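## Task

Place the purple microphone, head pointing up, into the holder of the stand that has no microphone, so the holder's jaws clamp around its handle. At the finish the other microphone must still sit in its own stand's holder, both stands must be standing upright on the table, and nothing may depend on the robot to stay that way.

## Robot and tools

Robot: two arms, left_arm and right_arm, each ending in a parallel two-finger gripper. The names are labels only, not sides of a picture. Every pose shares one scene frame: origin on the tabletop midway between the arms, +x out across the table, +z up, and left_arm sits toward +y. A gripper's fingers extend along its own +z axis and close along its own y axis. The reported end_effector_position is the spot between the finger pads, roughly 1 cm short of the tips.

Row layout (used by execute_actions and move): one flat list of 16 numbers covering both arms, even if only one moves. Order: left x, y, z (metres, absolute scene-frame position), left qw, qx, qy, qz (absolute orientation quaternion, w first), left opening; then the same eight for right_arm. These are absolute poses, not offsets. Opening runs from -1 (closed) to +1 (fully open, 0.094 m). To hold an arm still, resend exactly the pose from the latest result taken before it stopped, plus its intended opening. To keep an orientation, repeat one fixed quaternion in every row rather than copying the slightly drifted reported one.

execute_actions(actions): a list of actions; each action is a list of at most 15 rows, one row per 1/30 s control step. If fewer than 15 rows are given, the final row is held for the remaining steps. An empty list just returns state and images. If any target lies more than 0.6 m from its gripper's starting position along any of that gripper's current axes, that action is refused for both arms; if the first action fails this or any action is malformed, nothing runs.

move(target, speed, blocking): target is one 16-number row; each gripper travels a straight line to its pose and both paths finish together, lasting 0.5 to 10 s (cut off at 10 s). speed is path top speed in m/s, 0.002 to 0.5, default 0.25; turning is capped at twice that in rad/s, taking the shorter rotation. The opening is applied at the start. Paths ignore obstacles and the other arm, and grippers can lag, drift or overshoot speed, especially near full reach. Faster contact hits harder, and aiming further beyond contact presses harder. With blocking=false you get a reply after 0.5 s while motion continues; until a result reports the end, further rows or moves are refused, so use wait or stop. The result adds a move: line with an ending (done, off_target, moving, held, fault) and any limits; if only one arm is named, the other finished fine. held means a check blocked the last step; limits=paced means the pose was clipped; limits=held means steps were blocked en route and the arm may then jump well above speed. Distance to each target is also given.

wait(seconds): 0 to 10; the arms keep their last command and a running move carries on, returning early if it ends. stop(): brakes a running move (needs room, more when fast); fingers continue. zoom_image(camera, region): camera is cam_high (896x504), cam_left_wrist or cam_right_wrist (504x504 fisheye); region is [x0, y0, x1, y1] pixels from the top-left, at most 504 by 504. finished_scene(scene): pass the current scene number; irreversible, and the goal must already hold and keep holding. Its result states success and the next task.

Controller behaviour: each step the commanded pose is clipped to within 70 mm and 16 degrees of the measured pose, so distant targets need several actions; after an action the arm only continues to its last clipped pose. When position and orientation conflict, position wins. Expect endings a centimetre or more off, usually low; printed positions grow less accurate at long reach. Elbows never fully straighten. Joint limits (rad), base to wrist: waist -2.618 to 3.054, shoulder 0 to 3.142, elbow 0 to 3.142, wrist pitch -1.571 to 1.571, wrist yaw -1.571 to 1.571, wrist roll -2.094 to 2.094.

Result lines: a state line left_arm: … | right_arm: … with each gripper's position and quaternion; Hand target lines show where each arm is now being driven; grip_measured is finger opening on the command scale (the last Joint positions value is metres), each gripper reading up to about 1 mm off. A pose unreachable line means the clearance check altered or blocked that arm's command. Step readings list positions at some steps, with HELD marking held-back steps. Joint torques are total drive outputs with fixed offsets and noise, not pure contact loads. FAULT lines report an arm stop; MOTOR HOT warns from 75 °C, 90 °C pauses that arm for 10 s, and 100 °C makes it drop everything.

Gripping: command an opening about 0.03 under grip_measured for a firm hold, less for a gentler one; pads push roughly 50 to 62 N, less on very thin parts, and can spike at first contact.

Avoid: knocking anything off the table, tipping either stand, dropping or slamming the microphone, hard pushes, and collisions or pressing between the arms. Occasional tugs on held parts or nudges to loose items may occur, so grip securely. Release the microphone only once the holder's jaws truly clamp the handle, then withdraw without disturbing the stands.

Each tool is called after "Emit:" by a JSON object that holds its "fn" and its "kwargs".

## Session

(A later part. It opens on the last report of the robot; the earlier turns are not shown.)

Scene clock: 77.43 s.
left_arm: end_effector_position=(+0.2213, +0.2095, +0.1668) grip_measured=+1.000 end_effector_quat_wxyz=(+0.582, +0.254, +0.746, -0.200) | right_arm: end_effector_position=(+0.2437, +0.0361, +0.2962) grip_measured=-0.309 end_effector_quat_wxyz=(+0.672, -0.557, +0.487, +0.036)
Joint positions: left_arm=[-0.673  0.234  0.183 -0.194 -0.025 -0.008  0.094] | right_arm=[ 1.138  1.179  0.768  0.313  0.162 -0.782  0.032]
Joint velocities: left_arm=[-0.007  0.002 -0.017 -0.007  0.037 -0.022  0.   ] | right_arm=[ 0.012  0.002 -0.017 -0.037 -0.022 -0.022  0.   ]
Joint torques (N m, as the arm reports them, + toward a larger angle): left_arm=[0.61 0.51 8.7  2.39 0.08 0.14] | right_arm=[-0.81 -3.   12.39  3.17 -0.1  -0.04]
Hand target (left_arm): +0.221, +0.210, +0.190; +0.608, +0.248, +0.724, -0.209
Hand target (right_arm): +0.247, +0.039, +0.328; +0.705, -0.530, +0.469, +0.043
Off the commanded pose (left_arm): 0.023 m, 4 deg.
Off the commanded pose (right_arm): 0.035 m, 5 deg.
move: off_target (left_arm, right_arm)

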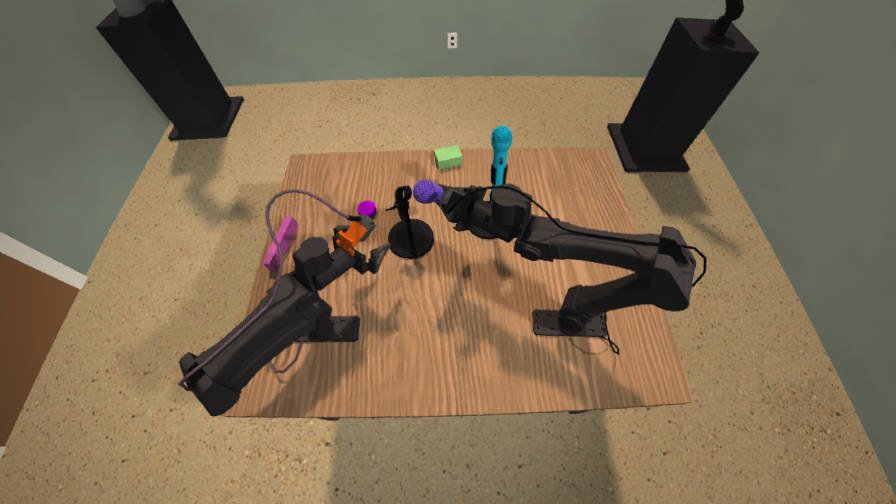

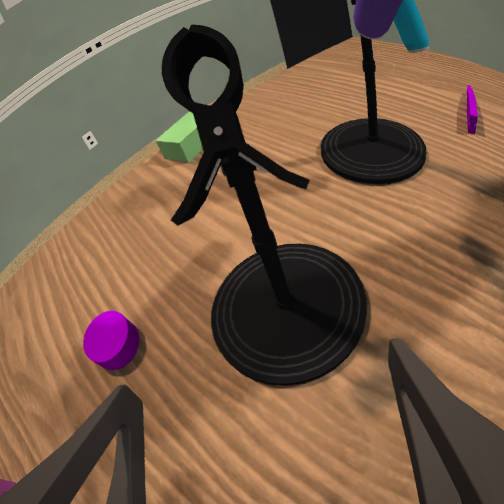

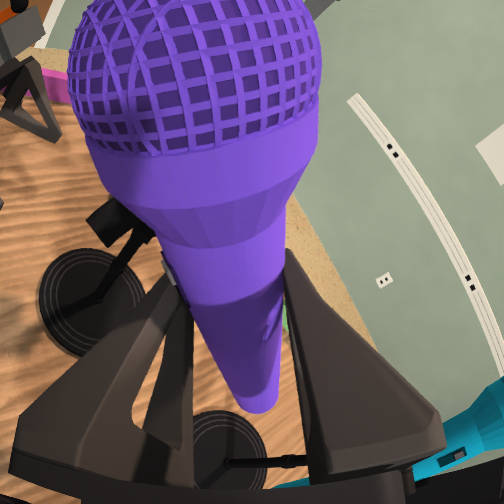

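Emit:
{"fn": "move", "kwargs": {"target": [0.252,0.179,0.207,0.651,0.236,0.686,-0.224,1, 0.265,0.04,0.39,0.735,-0.508,0.449,0.045,-0.36], "speed": 0.12}}

Scene clock: 80.00 s.
left_arm: end_effector_position=(+0.2522, +0.1804, +0.2109) grip_measured=+1.000 end_effector_quat_wxyz=(+0.650, +0.233, +0.688, -0.225) | right_arm: end_effector_position=(+0.2633, +0.0406, +0.3617) grip_measured=-0.309 end_effector_quat_wxyz=(+0.708, -0.527, +0.467, +0.044)
Joint positions: left_arm=[-0.698  0.56   0.183  0.323 -0.049 -0.008  0.094] | right_arm=[ 1.078  1.215  0.95   0.273  0.101 -0.785  0.032]
Joint velocities: left_arm=[-0.007 -0.027 -0.002 -0.037 -0.051  0.11   0.   ] | right_arm=[-0.012 -0.002 -0.007  0.037  0.066 -0.051  0.   ]
Joint torques (N m, as the arm reports them, + toward a larger angle): left_arm=[-0.6   1.35  5.45  2.32 -0.11  0.09] | right_arm=[-0.71 -3.64 12.31  2.83 -0.11 -0.07]
Hand target (left_arm): +0.252, +0.179, +0.207; +0.651, +0.234, +0.687, -0.224
Hand target (right_arm): +0.265, +0.039, +0.389; +0.734, -0.508, +0.449, +0.046
Off the commanded pose (left_arm): 0.004 m, 0 deg.
Off the commanded pose (right_arm): 0.028 m, 4 deg.
move: off_target (right_arm)

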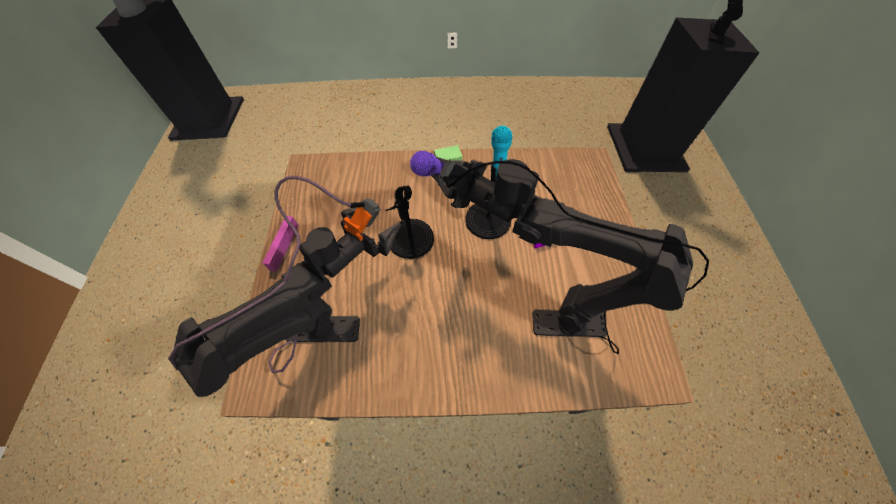

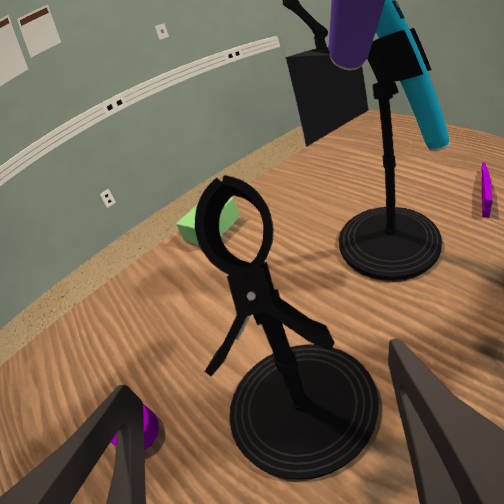

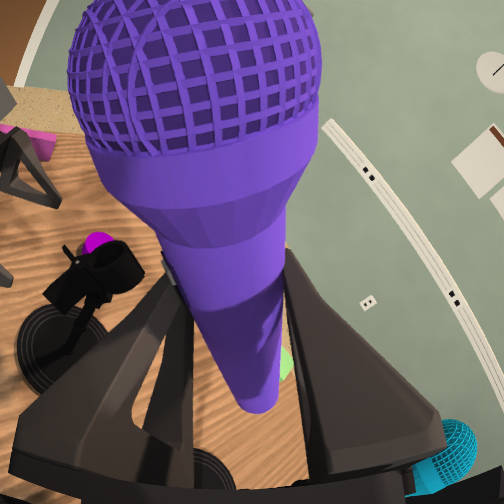

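Emit:
{"fn": "zoom_image", "kwargs": {"camera": "cam_left_wrist", "region": [170, 160, 370, 400]}}

Emit:
{"fn": "zoom_image", "kwargs": {"camera": "cam_right_wrist", "region": [0, 200, 180, 400]}}

Region (170, 160, 370, 400) of cam_left_wrist's 504x504 image, scaled by 2.100, with more detail than that image has.

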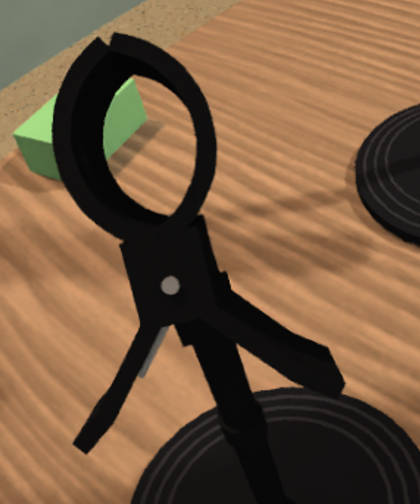

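Region (0, 200, 180, 400) of cam_right_wrist's 504x504 image, scaled by 2.520, with more detail than that image has; it fills the left 454 columns of this view, and the rest is white.

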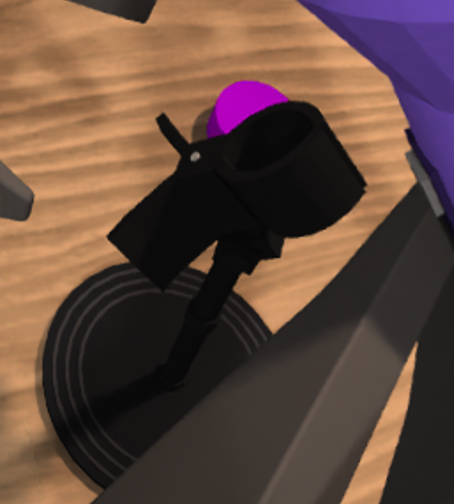

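Emit:
{"fn": "zoom_image", "kwargs": {"camera": "cam_left_wrist", "region": [300, 0, 470, 170]}}

Region (300, 0, 470, 170) of cam_left_wrist's 504x504 image, scaled by 2.965, with more detail than that image has.

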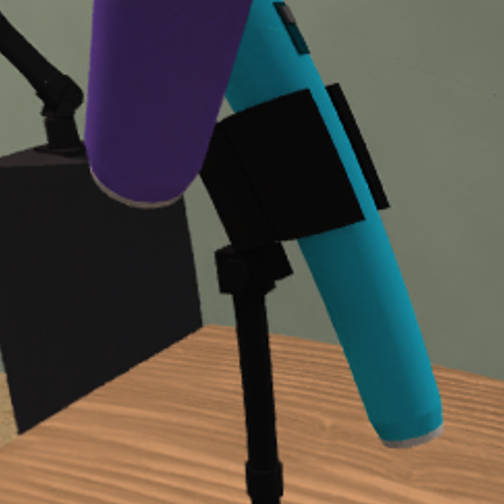

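Emit:
{"fn": "move", "kwargs": {"target": [0.30,0.33,0.14,0,0,0.924,-0.383,-1, 0.225,0.10,0.39,0.712,-0.511,0.48,-0.04,-0.36], "speed": 0.25}}

Scene clock: 99.03 s.
left_arm: end_effector_position=(+0.2910, +0.3295, +0.1254) grip_measured=-0.987 end_effector_quat_wxyz=(-0.025, +0.004, +0.926, -0.376) | right_arm: end_effector_position=(+0.2245, +0.0984, +0.3662) grip_measured=-0.308 end_effector_quat_wxyz=(+0.694, -0.531, +0.484, -0.046)
Joint positions: left_arm=[ 0.318  1.761  1.285 -1.44   0.706  0.444  0.001] | right_arm=[ 1.381  1.398  1.143  0.216  0.546 -0.877  0.032]
Joint velocities: left_arm=[-0.012  0.002 -0.007 -0.022 -0.022  0.051 -0.001] | right_arm=[-0.007 -0.002  0.002  0.007 -0.007 -0.022 -0.   ]
Joint torques (N m, as the arm reports them, + toward a larger angle): left_arm=[ 0.49 -6.51  7.66 -0.51  0.58  0.29] | right_arm=[ 0.64 -5.39 12.35  2.57  0.2  -0.07]
Hand target (left_arm): +0.298, +0.332, +0.133; -0.007, +0.013, +0.926, -0.378
Hand target (right_arm): +0.223, +0.099, +0.389; +0.713, -0.511, +0.480, -0.040
Off the commanded pose (left_arm): 0.017 m, 3 deg.
Off the commanded pose (right_arm): 0.024 m, 3 deg.
move: off_target (left_arm, right_arm)

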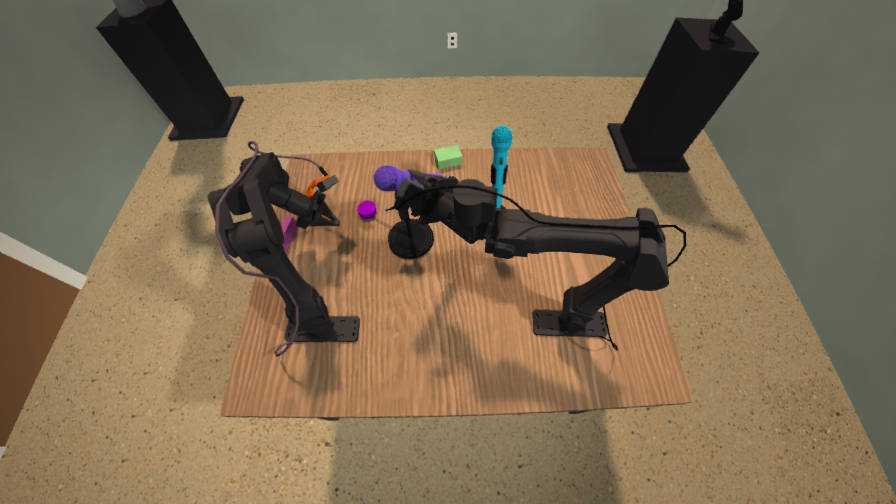

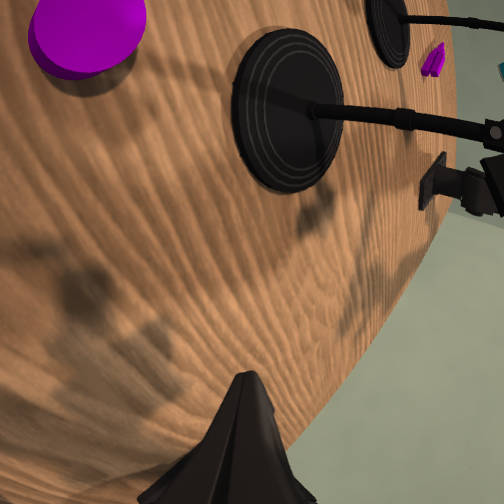

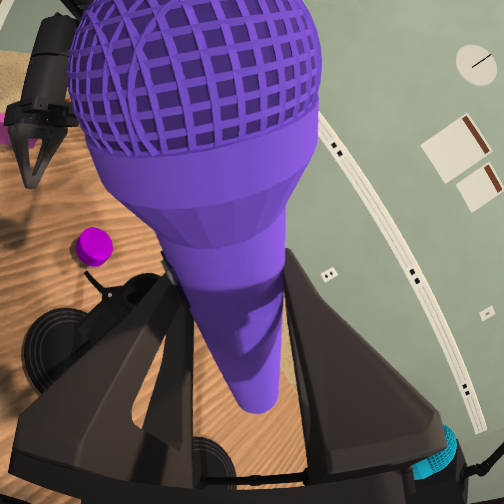

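Emit:
{"fn": "move", "kwargs": {"target": [0.35,0.33,0.20,0,0,0.80,-0.60,-1, 0.228,0.213,0.365,0.712,-0.511,0.48,-0.04,-0.36], "speed": 0.15}}

Scene clock: 101.77 s.
left_arm: end_effector_position=(+0.3406, +0.3260, +0.1896) grip_measured=-0.987 end_effector_quat_wxyz=(+0.073, -0.064, +0.832, -0.546) | right_arm: end_effector_position=(+0.2279, +0.2105, +0.3296) grip_measured=-0.308 end_effector_quat_wxyz=(+0.680, -0.547, +0.485, -0.054)
Joint positions: left_arm=[ 0.413  1.84   1.404 -1.552  1.125  0.513  0.001] | right_arm=[ 1.443  1.825  1.48   0.262  0.606 -0.878  0.032]
Joint velocities: left_arm=[-0.017  0.007 -0.012  0.051  0.066 -0.022  0.001] | right_arm=[-0.002 -0.012  0.012 -0.037  0.022 -0.007  0.   ]
Joint torques (N m, as the arm reports them, + toward a larger angle): left_arm=[ 0.53 -6.89  7.39 -0.47  0.92  0.06] | right_arm=[ 0.61 -9.98 12.17  2.94  0.25 -0.06]
Hand target (left_arm): +0.349, +0.329, +0.199; +0.090, -0.065, +0.825, -0.554
Hand target (right_arm): +0.226, +0.211, +0.363; +0.711, -0.511, +0.481, -0.039
Off the commanded pose (left_arm): 0.015 m, 13 deg.
Off the commanded pose (right_arm): 0.036 m, 6 deg.
joint sent to its limit (left arm) — the command would take joint 4 (wrist pitch) past its lower limit, so that joint was sent only as far as its limit.
move: off_target (left_arm, right_arm)

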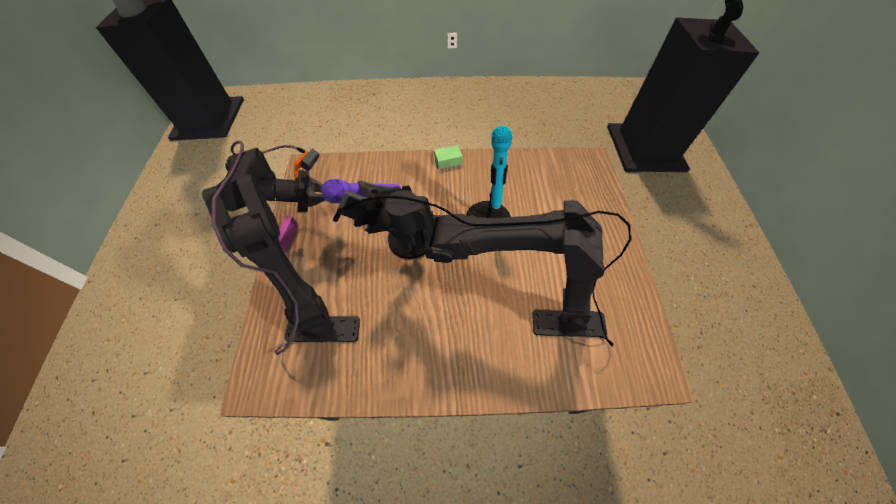

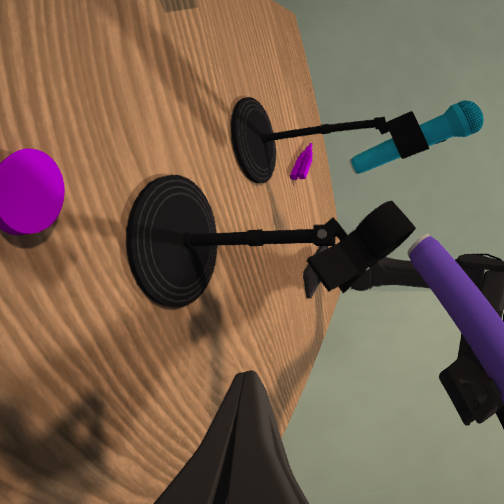

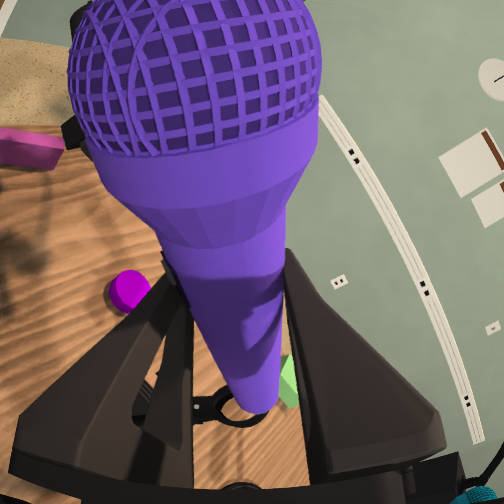

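Emit:
{"fn": "zoom_image", "kwargs": {"camera": "cam_left_wrist", "region": [290, 180, 504, 400]}}

Emit:
{"fn": "zoom_image", "kwargs": {"camera": "cam_right_wrist", "region": [180, 340, 320, 450]}}

Region (290, 180, 504, 400) of cam_left_wrist's 504x504 image, scaled by 2.291, with more detail than that image has; it fills the left 490 columns of this view, and the rest is white.

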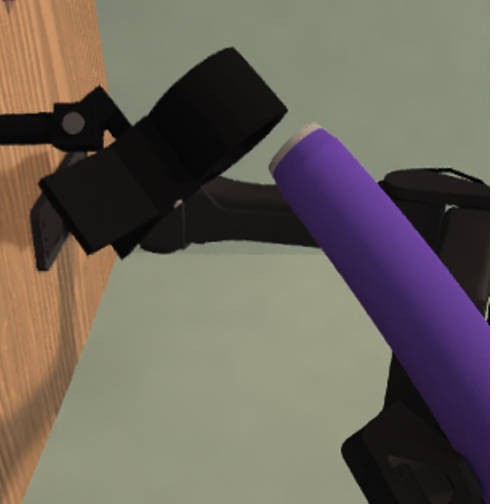

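Region (180, 340, 320, 450) of cam_right_wrist's 504x504 image, scaled by 3.600, with more detail than that image has; it fills the top 396 rows of this view, and the rest is white.

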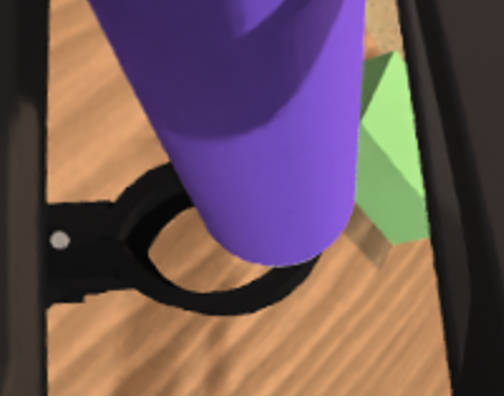

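Emit:
{"fn": "move", "kwargs": {"target": [0.3406,0.326,0.1896,0.073,-0.064,0.832,-0.546,-1, 0.223,0.217,0.355,0.713,-0.491,0.50,-0.012,-0.36], "speed": 0.05}}

Emit:
{"fn": "zoom_image", "kwargs": {"camera": "cam_left_wrist", "region": [290, 180, 504, 400]}}

Emit:
{"fn": "zoom_image", "kwargs": {"camera": "cam_right_wrist", "region": [180, 340, 320, 450]}}

Scene clock: 105.17 s.
left_arm: end_effector_position=(+0.3393, +0.3267, +0.1874) grip_measured=-0.987 end_effector_quat_wxyz=(+0.069, -0.064, +0.836, -0.541) | right_arm: end_effector_position=(+0.2254, +0.2146, +0.3272) grip_measured=-0.308 end_effector_quat_wxyz=(+0.685, -0.528, +0.500, -0.033)
Joint positions: left_arm=[ 0.413  1.84   1.404 -1.552  1.11   0.51   0.001] | right_arm=[ 1.451  1.84   1.48   0.288  0.615 -0.818  0.032]
Joint velocities: left_arm=[-0.007 -0.007 -0.007  0.007 -0.037  0.066 -0.001] | right_arm=[ 0.007  0.002  0.002 -0.037  0.037 -0.007 -0.001]
Joint torques (N m, as the arm reports them, + toward a larger angle): left_arm=[-0.04 -7.61  4.95 -0.46  0.69  0.15] | right_arm=[ 0.7  -9.89 11.23  2.97  0.24  0.09]
Hand target (left_arm): +0.341, +0.326, +0.190; +0.073, -0.064, +0.832, -0.546
Hand target (right_arm): +0.222, +0.215, +0.354; +0.712, -0.492, +0.501, -0.011
Off the commanded pose (left_arm): 0.003 m, 1 deg.
Off the commanded pose (right_arm): 0.028 m, 6 deg.
move: off_target (right_arm)

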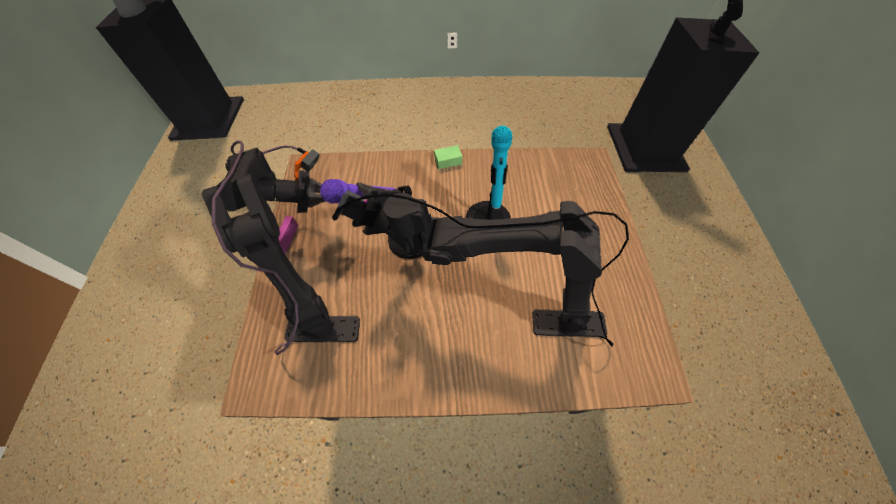

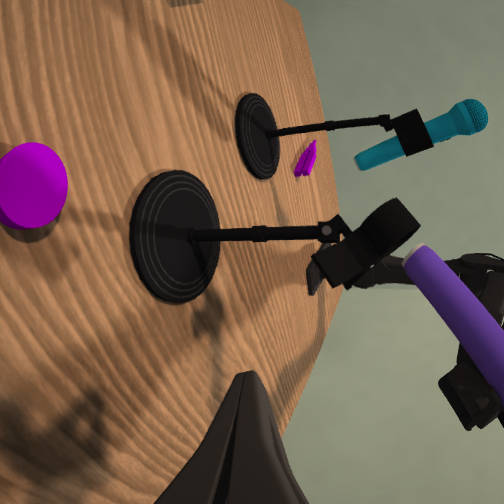

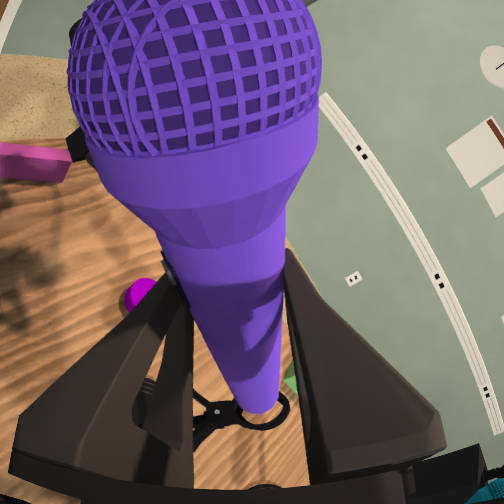

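Region (290, 180, 504, 400) of cam_left_wrist's 504x504 image, scaled by 2.291, with more detail than that image has; it fills the left 490 columns of this view, and the rest is white.

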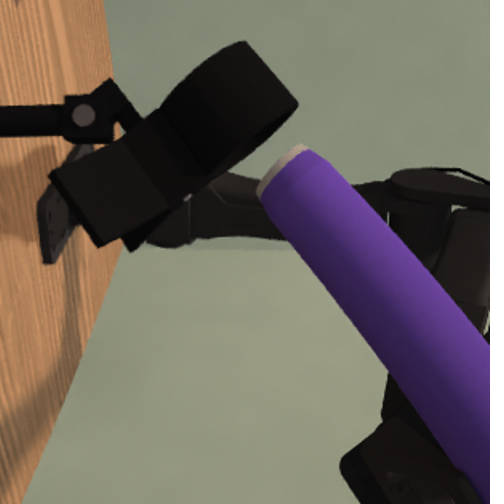

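Region (180, 340, 320, 450) of cam_right_wrist's 504x504 image, scaled by 3.600, with more detail than that image has; it fills the top 396 rows of this view, and the rest is white.

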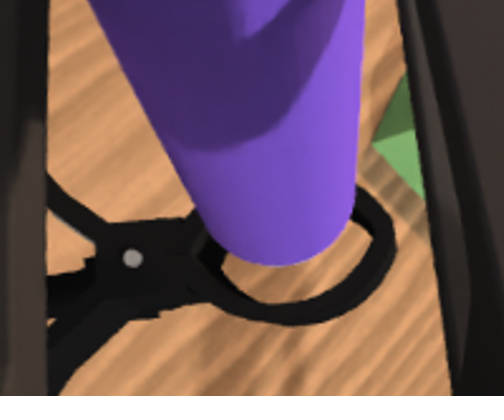

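Emit:
{"fn": "move", "kwargs": {"target": [0.3406,0.326,0.1896,0.073,-0.064,0.832,-0.546,-1, 0.231,0.206,0.333,0.705,-0.505,0.50,-0.02,-0.36], "speed": 0.03}}

Emit:
{"fn": "zoom_image", "kwargs": {"camera": "cam_left_wrist", "region": [290, 180, 504, 400]}}

Emit:
{"fn": "zoom_image", "kwargs": {"camera": "cam_right_wrist", "region": [180, 340, 320, 450]}}

Scene clock: 107.27 s.
left_arm: end_effector_position=(+0.3383, +0.3272, +0.1859) grip_measured=-0.987 end_effector_quat_wxyz=(+0.066, -0.063, +0.839, -0.537) | right_arm: end_effector_position=(+0.2253, +0.2127, +0.3089) grip_measured=-0.308 end_effector_quat_wxyz=(+0.680, -0.535, +0.500, -0.033)
Joint positions: left_arm=[ 0.413  1.84   1.404 -1.552  1.1    0.509  0.001] | right_arm=[ 1.448  1.84   1.42   0.333  0.607 -0.818  0.032]
Joint velocities: left_arm=[-0.017 -0.007  0.007 -0.051  0.007 -0.037  0.   ] | right_arm=[-0.012 -0.002 -0.012  0.037 -0.095  0.051  0.001]
Joint torques (N m, as the arm reports them, + toward a larger angle): left_arm=[ 0.   -7.4   4.9  -0.44  0.88  0.11] | right_arm=[ -1.11 -11.73   8.04   2.89   0.06   0.02]
Hand target (left_arm): +0.341, +0.326, +0.190; +0.073, -0.064, +0.832, -0.546
Hand target (right_arm): +0.231, +0.205, +0.333; +0.704, -0.505, +0.500, -0.020
Off the commanded pose (left_arm): 0.005 m, 2 deg.
Off the commanded pose (right_arm): 0.026 m, 5 deg.
move: off_target (right_arm)

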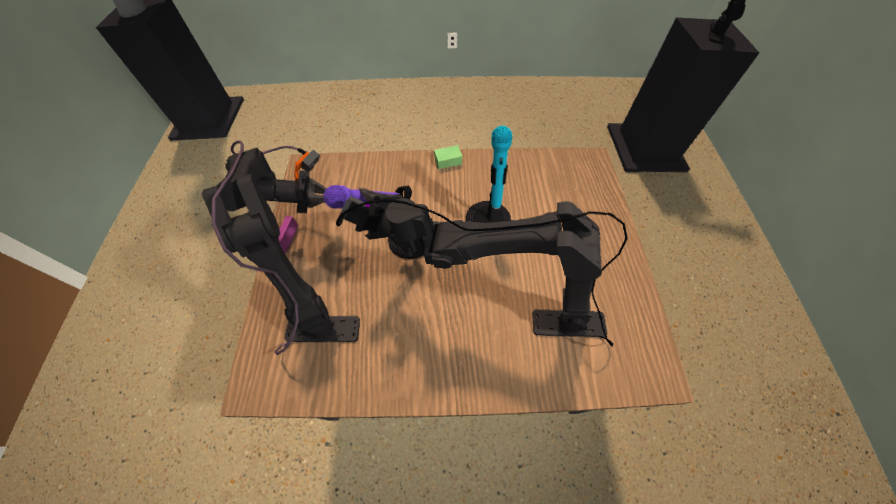

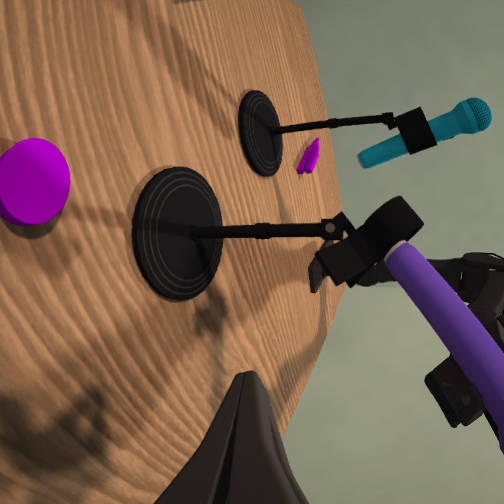

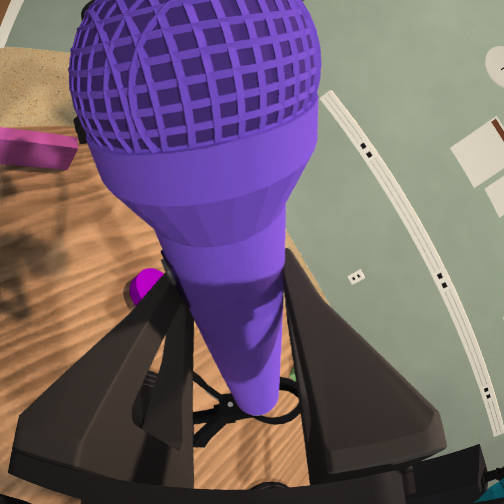

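Region (290, 180, 504, 400) of cam_left_wrist's 504x504 image, scaled by 2.291, with more detail than that image has; it fills the left 490 columns of this view, and the rest is white.

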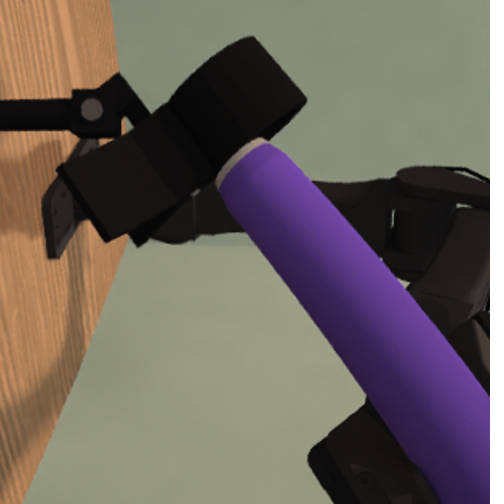

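Region (180, 340, 320, 450) of cam_right_wrist's 504x504 image, scaled by 3.600, with more detail than that image has; it fills the top 396 rows of this view, and the rest is white.

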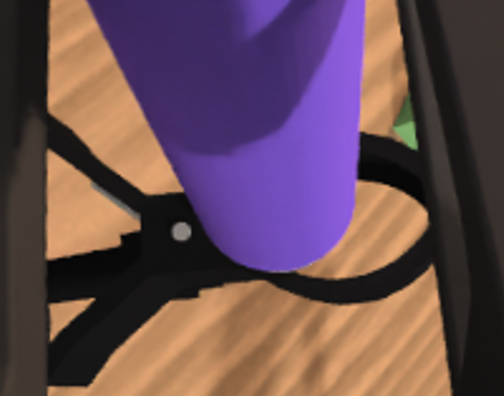

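Emit:
{"fn": "execute_actions", "kwargs": {"actions": [[[0.3406,0.326,0.1896,0.073,-0.064,0.832,-0.546,-1, 0.231,0.205,0.335,0.705,-0.505,0.50,-0.02,-0.36],[0.3406,0.326,0.1896,0.073,-0.064,0.832,-0.546,-1, 0.231,0.205,0.337,0.705,-0.505,0.50,-0.02,-0.36],[0.3406,0.326,0.1896,0.073,-0.064,0.832,-0.546,-1, 0.231,0.205,0.339,0.705,-0.505,0.50,-0.02,-0.36],[0.3406,0.326,0.1896,0.073,-0.064,0.832,-0.546,-1, 0.231,0.205,0.341,0.705,-0.505,0.50,-0.02,-0.36],[0.3406,0.326,0.1896,0.073,-0.064,0.832,-0.546,-1, 0.231,0.205,0.343,0.705,-0.505,0.50,-0.02,-0.36],[0.3406,0.326,0.1896,0.073,-0.064,0.832,-0.546,-1, 0.231,0.205,0.345,0.705,-0.505,0.50,-0.02,-0.36],[0.3406,0.326,0.1896,0.073,-0.064,0.832,-0.546,-1, 0.231,0.205,0.347,0.705,-0.505,0.50,-0.02,-0.36],[0.3406,0.326,0.1896,0.073,-0.064,0.832,-0.546,-1, 0.231,0.205,0.349,0.705,-0.505,0.50,-0.02,-0.36],[0.3406,0.326,0.1896,0.073,-0.064,0.832,-0.546,-1, 0.231,0.205,0.351,0.71,-0.50,0.497,-0.02,-0.36]],[[0.3406,0.326,0.1896,0.073,-0.064,0.832,-0.546,-1, 0.231,0.205,0.351,0.71,-0.50,0.497,-0.02,-0.36]]]}}

Scene clock: 109.63 s.
left_arm: end_effector_position=(+0.3383, +0.3272, +0.1859) grip_measured=-0.987 end_effector_quat_wxyz=(+0.066, -0.063, +0.839, -0.537) | right_arm: end_effector_position=(+0.2253, +0.2127, +0.3085) grip_measured=-0.308 end_effector_quat_wxyz=(+0.680, -0.536, +0.500, -0.033)
Joint positions: left_arm=[ 0.413  1.84   1.404 -1.552  1.1    0.509  0.001] | right_arm=[ 1.448  1.84   1.42   0.332  0.605 -0.818  0.032]
Joint velocities: left_arm=[-0.012  0.007 -0.002  0.037 -0.051 -0.007 -0.001] | right_arm=[-0.007  0.002 -0.007 -0.125  0.022 -0.037  0.001]
Joint torques (N m, as the arm reports them, + toward a larger angle): left_arm=[-0.14 -7.29  4.99 -0.46  0.89  0.09] | right_arm=[ -1.09 -12.73  11.66   2.57   0.05  -0.04]
Hand target (left_arm): +0.341, +0.326, +0.190; +0.073, -0.064, +0.832, -0.546
Hand target (right_arm): +0.231, +0.204, +0.350; +0.709, -0.500, +0.497, -0.020
Off the commanded pose (left_arm): 0.005 m, 2 deg.
Off the commanded pose (right_arm): 0.044 m, 6 deg.
Step readings (end_effector_position; steps 1 to 15: 1st action; 16 to 30: 2nd action):
0: left_arm (+0.3383, +0.3272, +0.1859) | right_arm (+0.2254, +0.2127, +0.3090)
1: left_arm (+0.3383, +0.3272, +0.1859) | right_arm (+0.2254, +0.2127, +0.3090)
2: left_arm (+0.3383, +0.3272, +0.1859) | right_arm (+0.2254, +0.2127, +0.3090)
4: left_arm (+0.3383, +0.3272, +0.1859) | right_arm (+0.2254, +0.2127, +0.3090)
8: left_arm (+0.3383, +0.3272, +0.1859) | right_arm (+0.2253, +0.2127, +0.3085)
15: left_arm (+0.3383, +0.3272, +0.1859) | right_arm (+0.2253, +0.2127, +0.3085)
16: left_arm (+0.3383, +0.3272, +0.1859) | right_arm (+0.2253, +0.2127, +0.3085)
17: left_arm (+0.3383, +0.3272, +0.1859) | right_arm (+0.2253, +0.2127, +0.3085)
19: left_arm (+0.3383, +0.3272, +0.1859) | right_arm (+0.2253, +0.2127, +0.3085)
23: left_arm (+0.3383, +0.3272, +0.1859) | right_arm (+0.2253, +0.2127, +0.3085)
30: end_effector_position above

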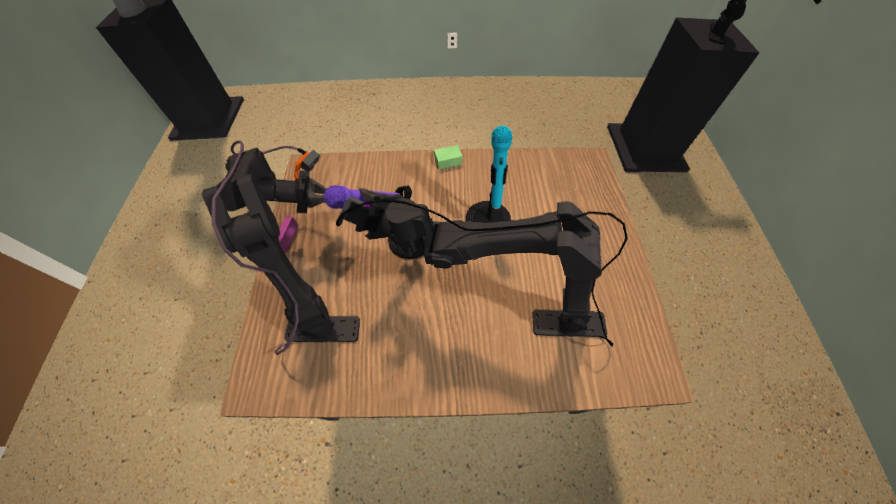

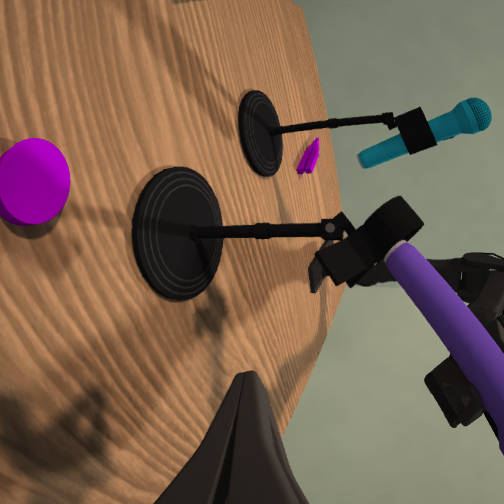

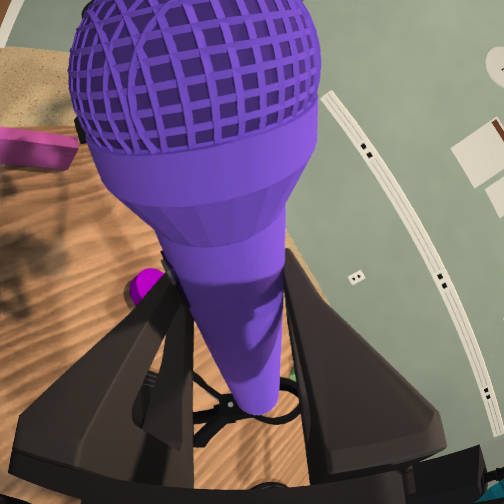

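Emit:
{"fn": "execute_actions", "kwargs": {"actions": [[[0.3406,0.326,0.1896,0.073,-0.064,0.832,-0.546,-1, 0.231,0.204,0.353,0.71,-0.50,0.497,-0.02,-0.36],[0.3406,0.326,0.1896,0.073,-0.064,0.832,-0.546,-1, 0.231,0.204,0.355,0.71,-0.50,0.497,-0.02,-0.36],[0.3406,0.326,0.1896,0.073,-0.064,0.832,-0.546,-1, 0.231,0.203,0.357,0.71,-0.50,0.497,-0.02,-0.36],[0.3406,0.326,0.1896,0.073,-0.064,0.832,-0.546,-1, 0.231,0.203,0.359,0.71,-0.50,0.497,-0.02,-0.36],[0.3406,0.326,0.1896,0.073,-0.064,0.832,-0.546,-1, 0.231,0.202,0.361,0.715,-0.497,0.494,-0.02,-0.36],[0.3406,0.326,0.1896,0.073,-0.064,0.832,-0.546,-1, 0.231,0.202,0.363,0.715,-0.497,0.494,-0.02,-0.36]],[[0.3406,0.326,0.1896,0.073,-0.064,0.832,-0.546,-1, 0.231,0.202,0.363,0.715,-0.497,0.494,-0.02,-0.36]]]}}

Scene clock: 111.47 s.
left_arm: end_effector_position=(+0.3383, +0.3272, +0.1859) grip_measured=-0.987 end_effector_quat_wxyz=(+0.066, -0.063, +0.839, -0.537) | right_arm: end_effector_position=(+0.2282, +0.2082, +0.3160) grip_measured=-0.308 end_effector_quat_wxyz=(+0.682, -0.532, +0.500, -0.035)
Joint positions: left_arm=[ 0.413  1.84   1.404 -1.552  1.1    0.509  0.001] | right_arm=[ 1.441  1.824  1.422  0.321  0.604 -0.822  0.032]
Joint velocities: left_arm=[-0.002  0.002 -0.012 -0.022 -0.007 -0.051 -0.001] | right_arm=[-0.002 -0.007 -0.012 -0.022 -0.051 -0.022 -0.   ]
Joint torques (N m, as the arm reports them, + toward a larger angle): left_arm=[ 0.28 -7.32  4.91 -0.43  0.85  0.11] | right_arm=[ -0.65 -12.62  12.78   2.53   0.04  -0.08]
Hand target (left_arm): +0.341, +0.326, +0.190; +0.073, -0.064, +0.832, -0.546
Hand target (right_arm): +0.230, +0.200, +0.362; +0.714, -0.496, +0.494, -0.019
Off the commanded pose (left_arm): 0.005 m, 2 deg.
Off the commanded pose (right_arm): 0.047 m, 6 deg.
Step readings (end_effector_position; steps 1 to 15: 1st action; 16 to 30: 2nd action):
0: left_arm (+0.3383, +0.3272, +0.1859) | right_arm (+0.2253, +0.2127, +0.3085)
1: left_arm (+0.3383, +0.3272, +0.1859) | right_arm (+0.2253, +0.2127, +0.3085)
2: left_arm (+0.3383, +0.3272, +0.1859) | right_arm (+0.2253, +0.2127, +0.3085)
4: left_arm (+0.3383, +0.3272, +0.1859) | right_arm (+0.2251, +0.2123, +0.3094)
8: left_arm (+0.3383, +0.3272, +0.1859) | right_arm (+0.2266, +0.2099, +0.3137)
15: left_arm (+0.3383, +0.3272, +0.1859) | right_arm (+0.2282, +0.2083, +0.3161)
16: left_arm (+0.3383, +0.3272, +0.1859) | right_arm (+0.2282, +0.2082, +0.3160)
17: left_arm (+0.3383, +0.3272, +0.1859) | right_arm (+0.2282, +0.2082, +0.3160)
19: left_arm (+0.3383, +0.3272, +0.1859) | right_arm (+0.2282, +0.2082, +0.3160)
23: left_arm (+0.3383, +0.3272, +0.1859) | right_arm (+0.2282, +0.2082, +0.3160)
30: end_effector_position above

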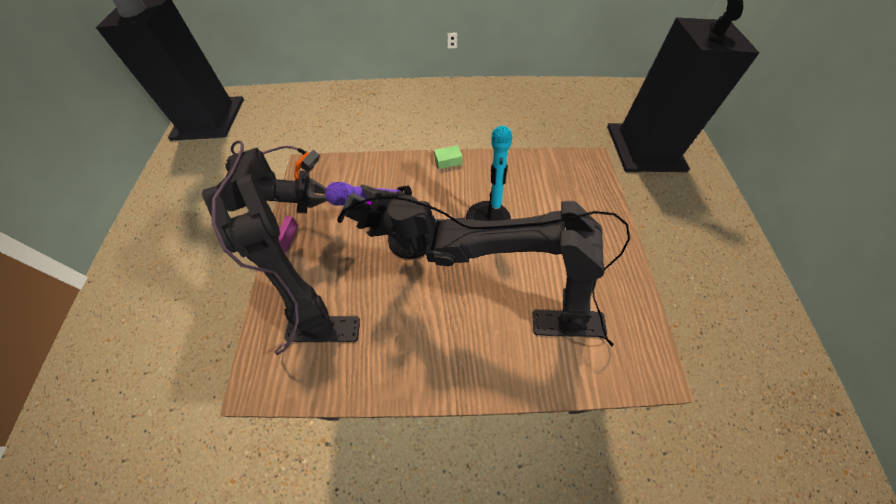

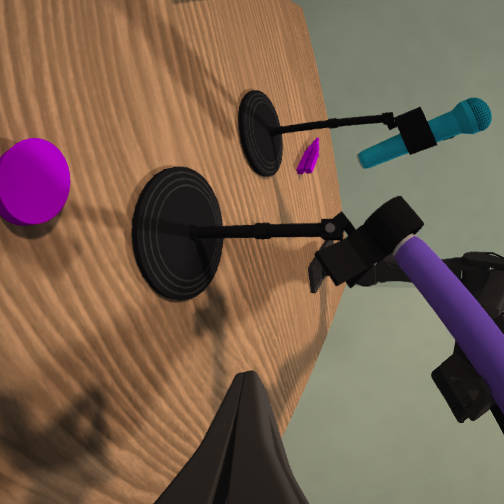

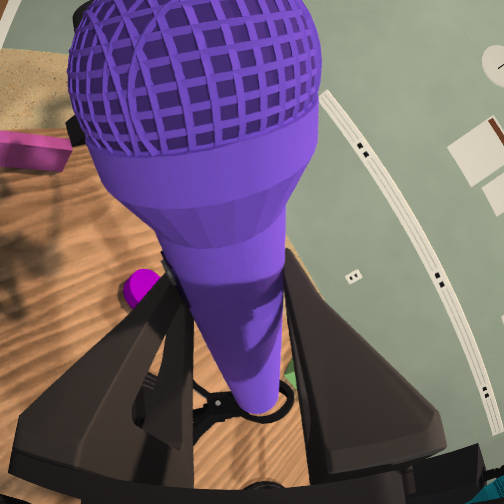

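Emit:
{"fn": "execute_actions", "kwargs": {"actions": [[[0.3406,0.326,0.1896,0.073,-0.064,0.832,-0.546,-1, 0.232,0.2015,0.362,0.715,-0.497,0.494,-0.02,-0.36],[0.3406,0.326,0.1896,0.073,-0.064,0.832,-0.546,-1, 0.2335,0.201,0.361,0.715,-0.497,0.494,-0.02,-0.36],[0.3406,0.326,0.1896,0.073,-0.064,0.832,-0.546,-1, 0.235,0.200,0.360,0.715,-0.497,0.494,-0.02,-0.36],[0.3406,0.326,0.1896,0.073,-0.064,0.832,-0.546,-1, 0.2365,0.199,0.359,0.715,-0.497,0.494,-0.02,-0.36],[0.3406,0.326,0.1896,0.073,-0.064,0.832,-0.546,-1, 0.238,0.198,0.358,0.715,-0.497,0.494,-0.02,-0.36],[0.3406,0.326,0.1896,0.073,-0.064,0.832,-0.546,-1, 0.239,0.197,0.357,0.715,-0.497,0.494,-0.02,-0.36]],[[0.3406,0.326,0.1896,0.073,-0.064,0.832,-0.546,-1, 0.239,0.197,0.357,0.715,-0.497,0.494,-0.02,-0.36]]]}}

Emit:
{"fn": "zoom_image", "kwargs": {"camera": "cam_left_wrist", "region": [290, 180, 504, 400]}}

Emit:
{"fn": "zoom_image", "kwargs": {"camera": "cam_right_wrist", "region": [180, 340, 320, 450]}}

Scene clock: 113.80 s.
left_arm: end_effector_position=(+0.3383, +0.3272, +0.1859) grip_measured=-0.987 end_effector_quat_wxyz=(+0.066, -0.063, +0.839, -0.537) | right_arm: end_effector_position=(+0.2348, +0.2069, +0.3159) grip_measured=-0.308 end_effector_quat_wxyz=(+0.682, -0.532, +0.500, -0.035)
Joint positions: left_arm=[ 0.413  1.84   1.404 -1.552  1.1    0.509  0.001] | right_arm=[ 1.424  1.824  1.422  0.321  0.588 -0.822  0.032]
Joint velocities: left_arm=[ 0.002 -0.012 -0.002 -0.007 -0.022  0.022  0.   ] | right_arm=[ 0.002 -0.022 -0.012 -0.037  0.022 -0.022  0.   ]
Joint torques (N m, as the arm reports them, + toward a larger angle): left_arm=[-0.3  -7.29  5.21 -0.49  0.87  0.12] | right_arm=[ -1.11 -13.08   9.82   2.81  -0.02  -0.07]
Hand target (left_arm): +0.341, +0.326, +0.190; +0.073, -0.064, +0.832, -0.546
Hand target (right_arm): +0.239, +0.196, +0.356; +0.714, -0.497, +0.494, -0.020
Off the commanded pose (left_arm): 0.005 m, 2 deg.
Off the commanded pose (right_arm): 0.043 m, 6 deg.
Step readings (end_effector_position; steps 1 to 15: 1st action; 16 to 30: 2nd action):
0: left_arm (+0.3383, +0.3272, +0.1859) | right_arm (+0.2282, +0.2082, +0.3160)
1: left_arm (+0.3383, +0.3272, +0.1859) | right_arm (+0.2282, +0.2082, +0.3160)
2: left_arm (+0.3383, +0.3272, +0.1859) | right_arm (+0.2283, +0.2082, +0.3160)
4: left_arm (+0.3383, +0.3272, +0.1859) | right_arm (+0.2293, +0.2081, +0.3160)
8: left_arm (+0.3383, +0.3272, +0.1859) | right_arm (+0.2346, +0.2066, +0.3159)
15: left_arm (+0.3383, +0.3272, +0.1859) | right_arm (+0.2348, +0.2069, +0.3159)
16: left_arm (+0.3383, +0.3272, +0.1859) | right_arm (+0.2348, +0.2069, +0.3159)
17: left_arm (+0.3383, +0.3272, +0.1859) | right_arm (+0.2348, +0.2069, +0.3159)
19: left_arm (+0.3383, +0.3272, +0.1859) | right_arm (+0.2348, +0.2069, +0.3159)
23: left_arm (+0.3383, +0.3272, +0.1859) | right_arm (+0.2348, +0.2069, +0.3159)
30: end_effector_position above

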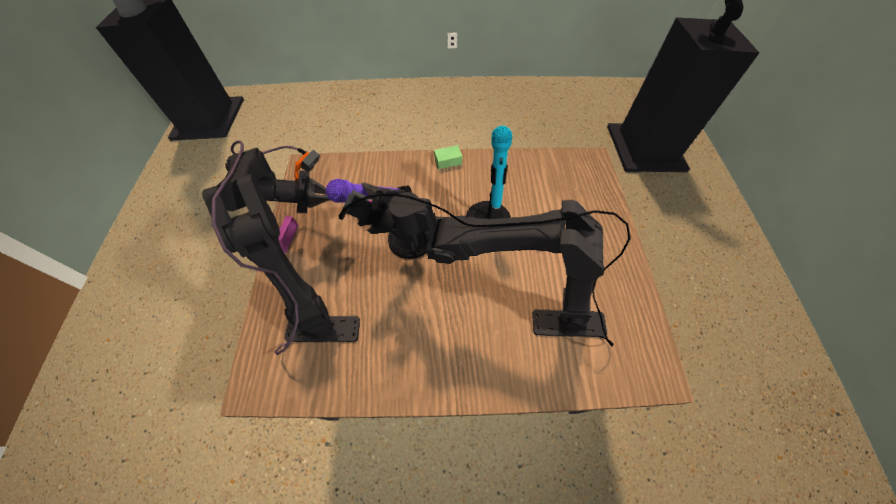

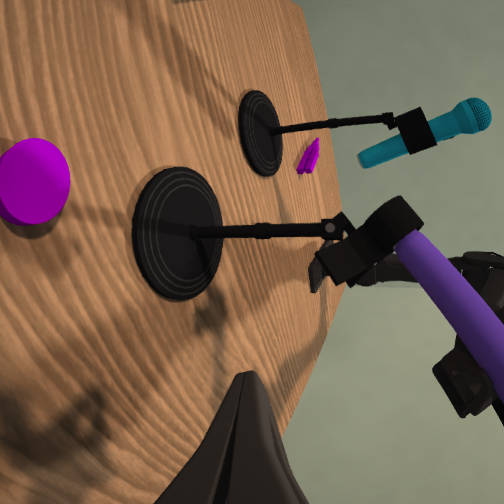

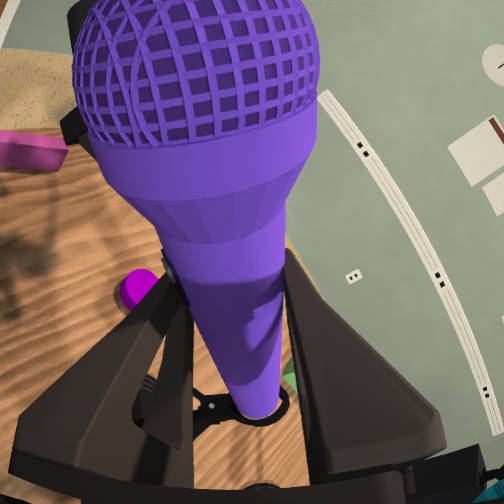

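Region (290, 180, 504, 400) of cam_left_wrist's 504x504 image, scaled by 2.291, with more detail than that image has; it fills the left 490 columns of this view, and the rest is white.

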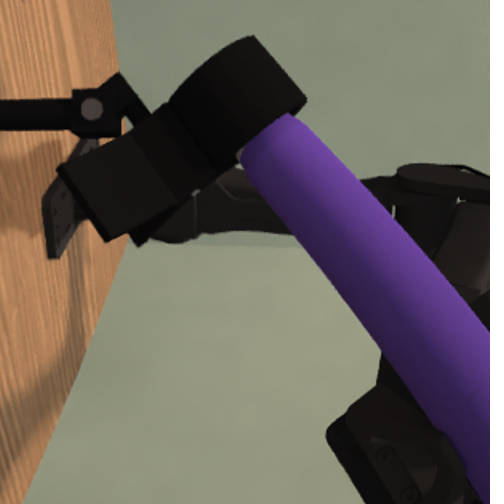

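Region (180, 340, 320, 450) of cam_right_wrist's 504x504 image, scaled by 3.600, with more detail than that image has; it fills the top 396 rows of this view, and the rest is white.

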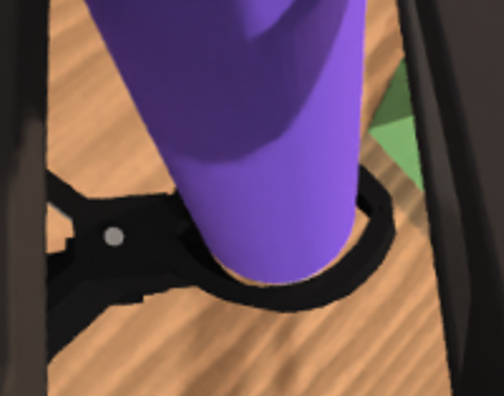

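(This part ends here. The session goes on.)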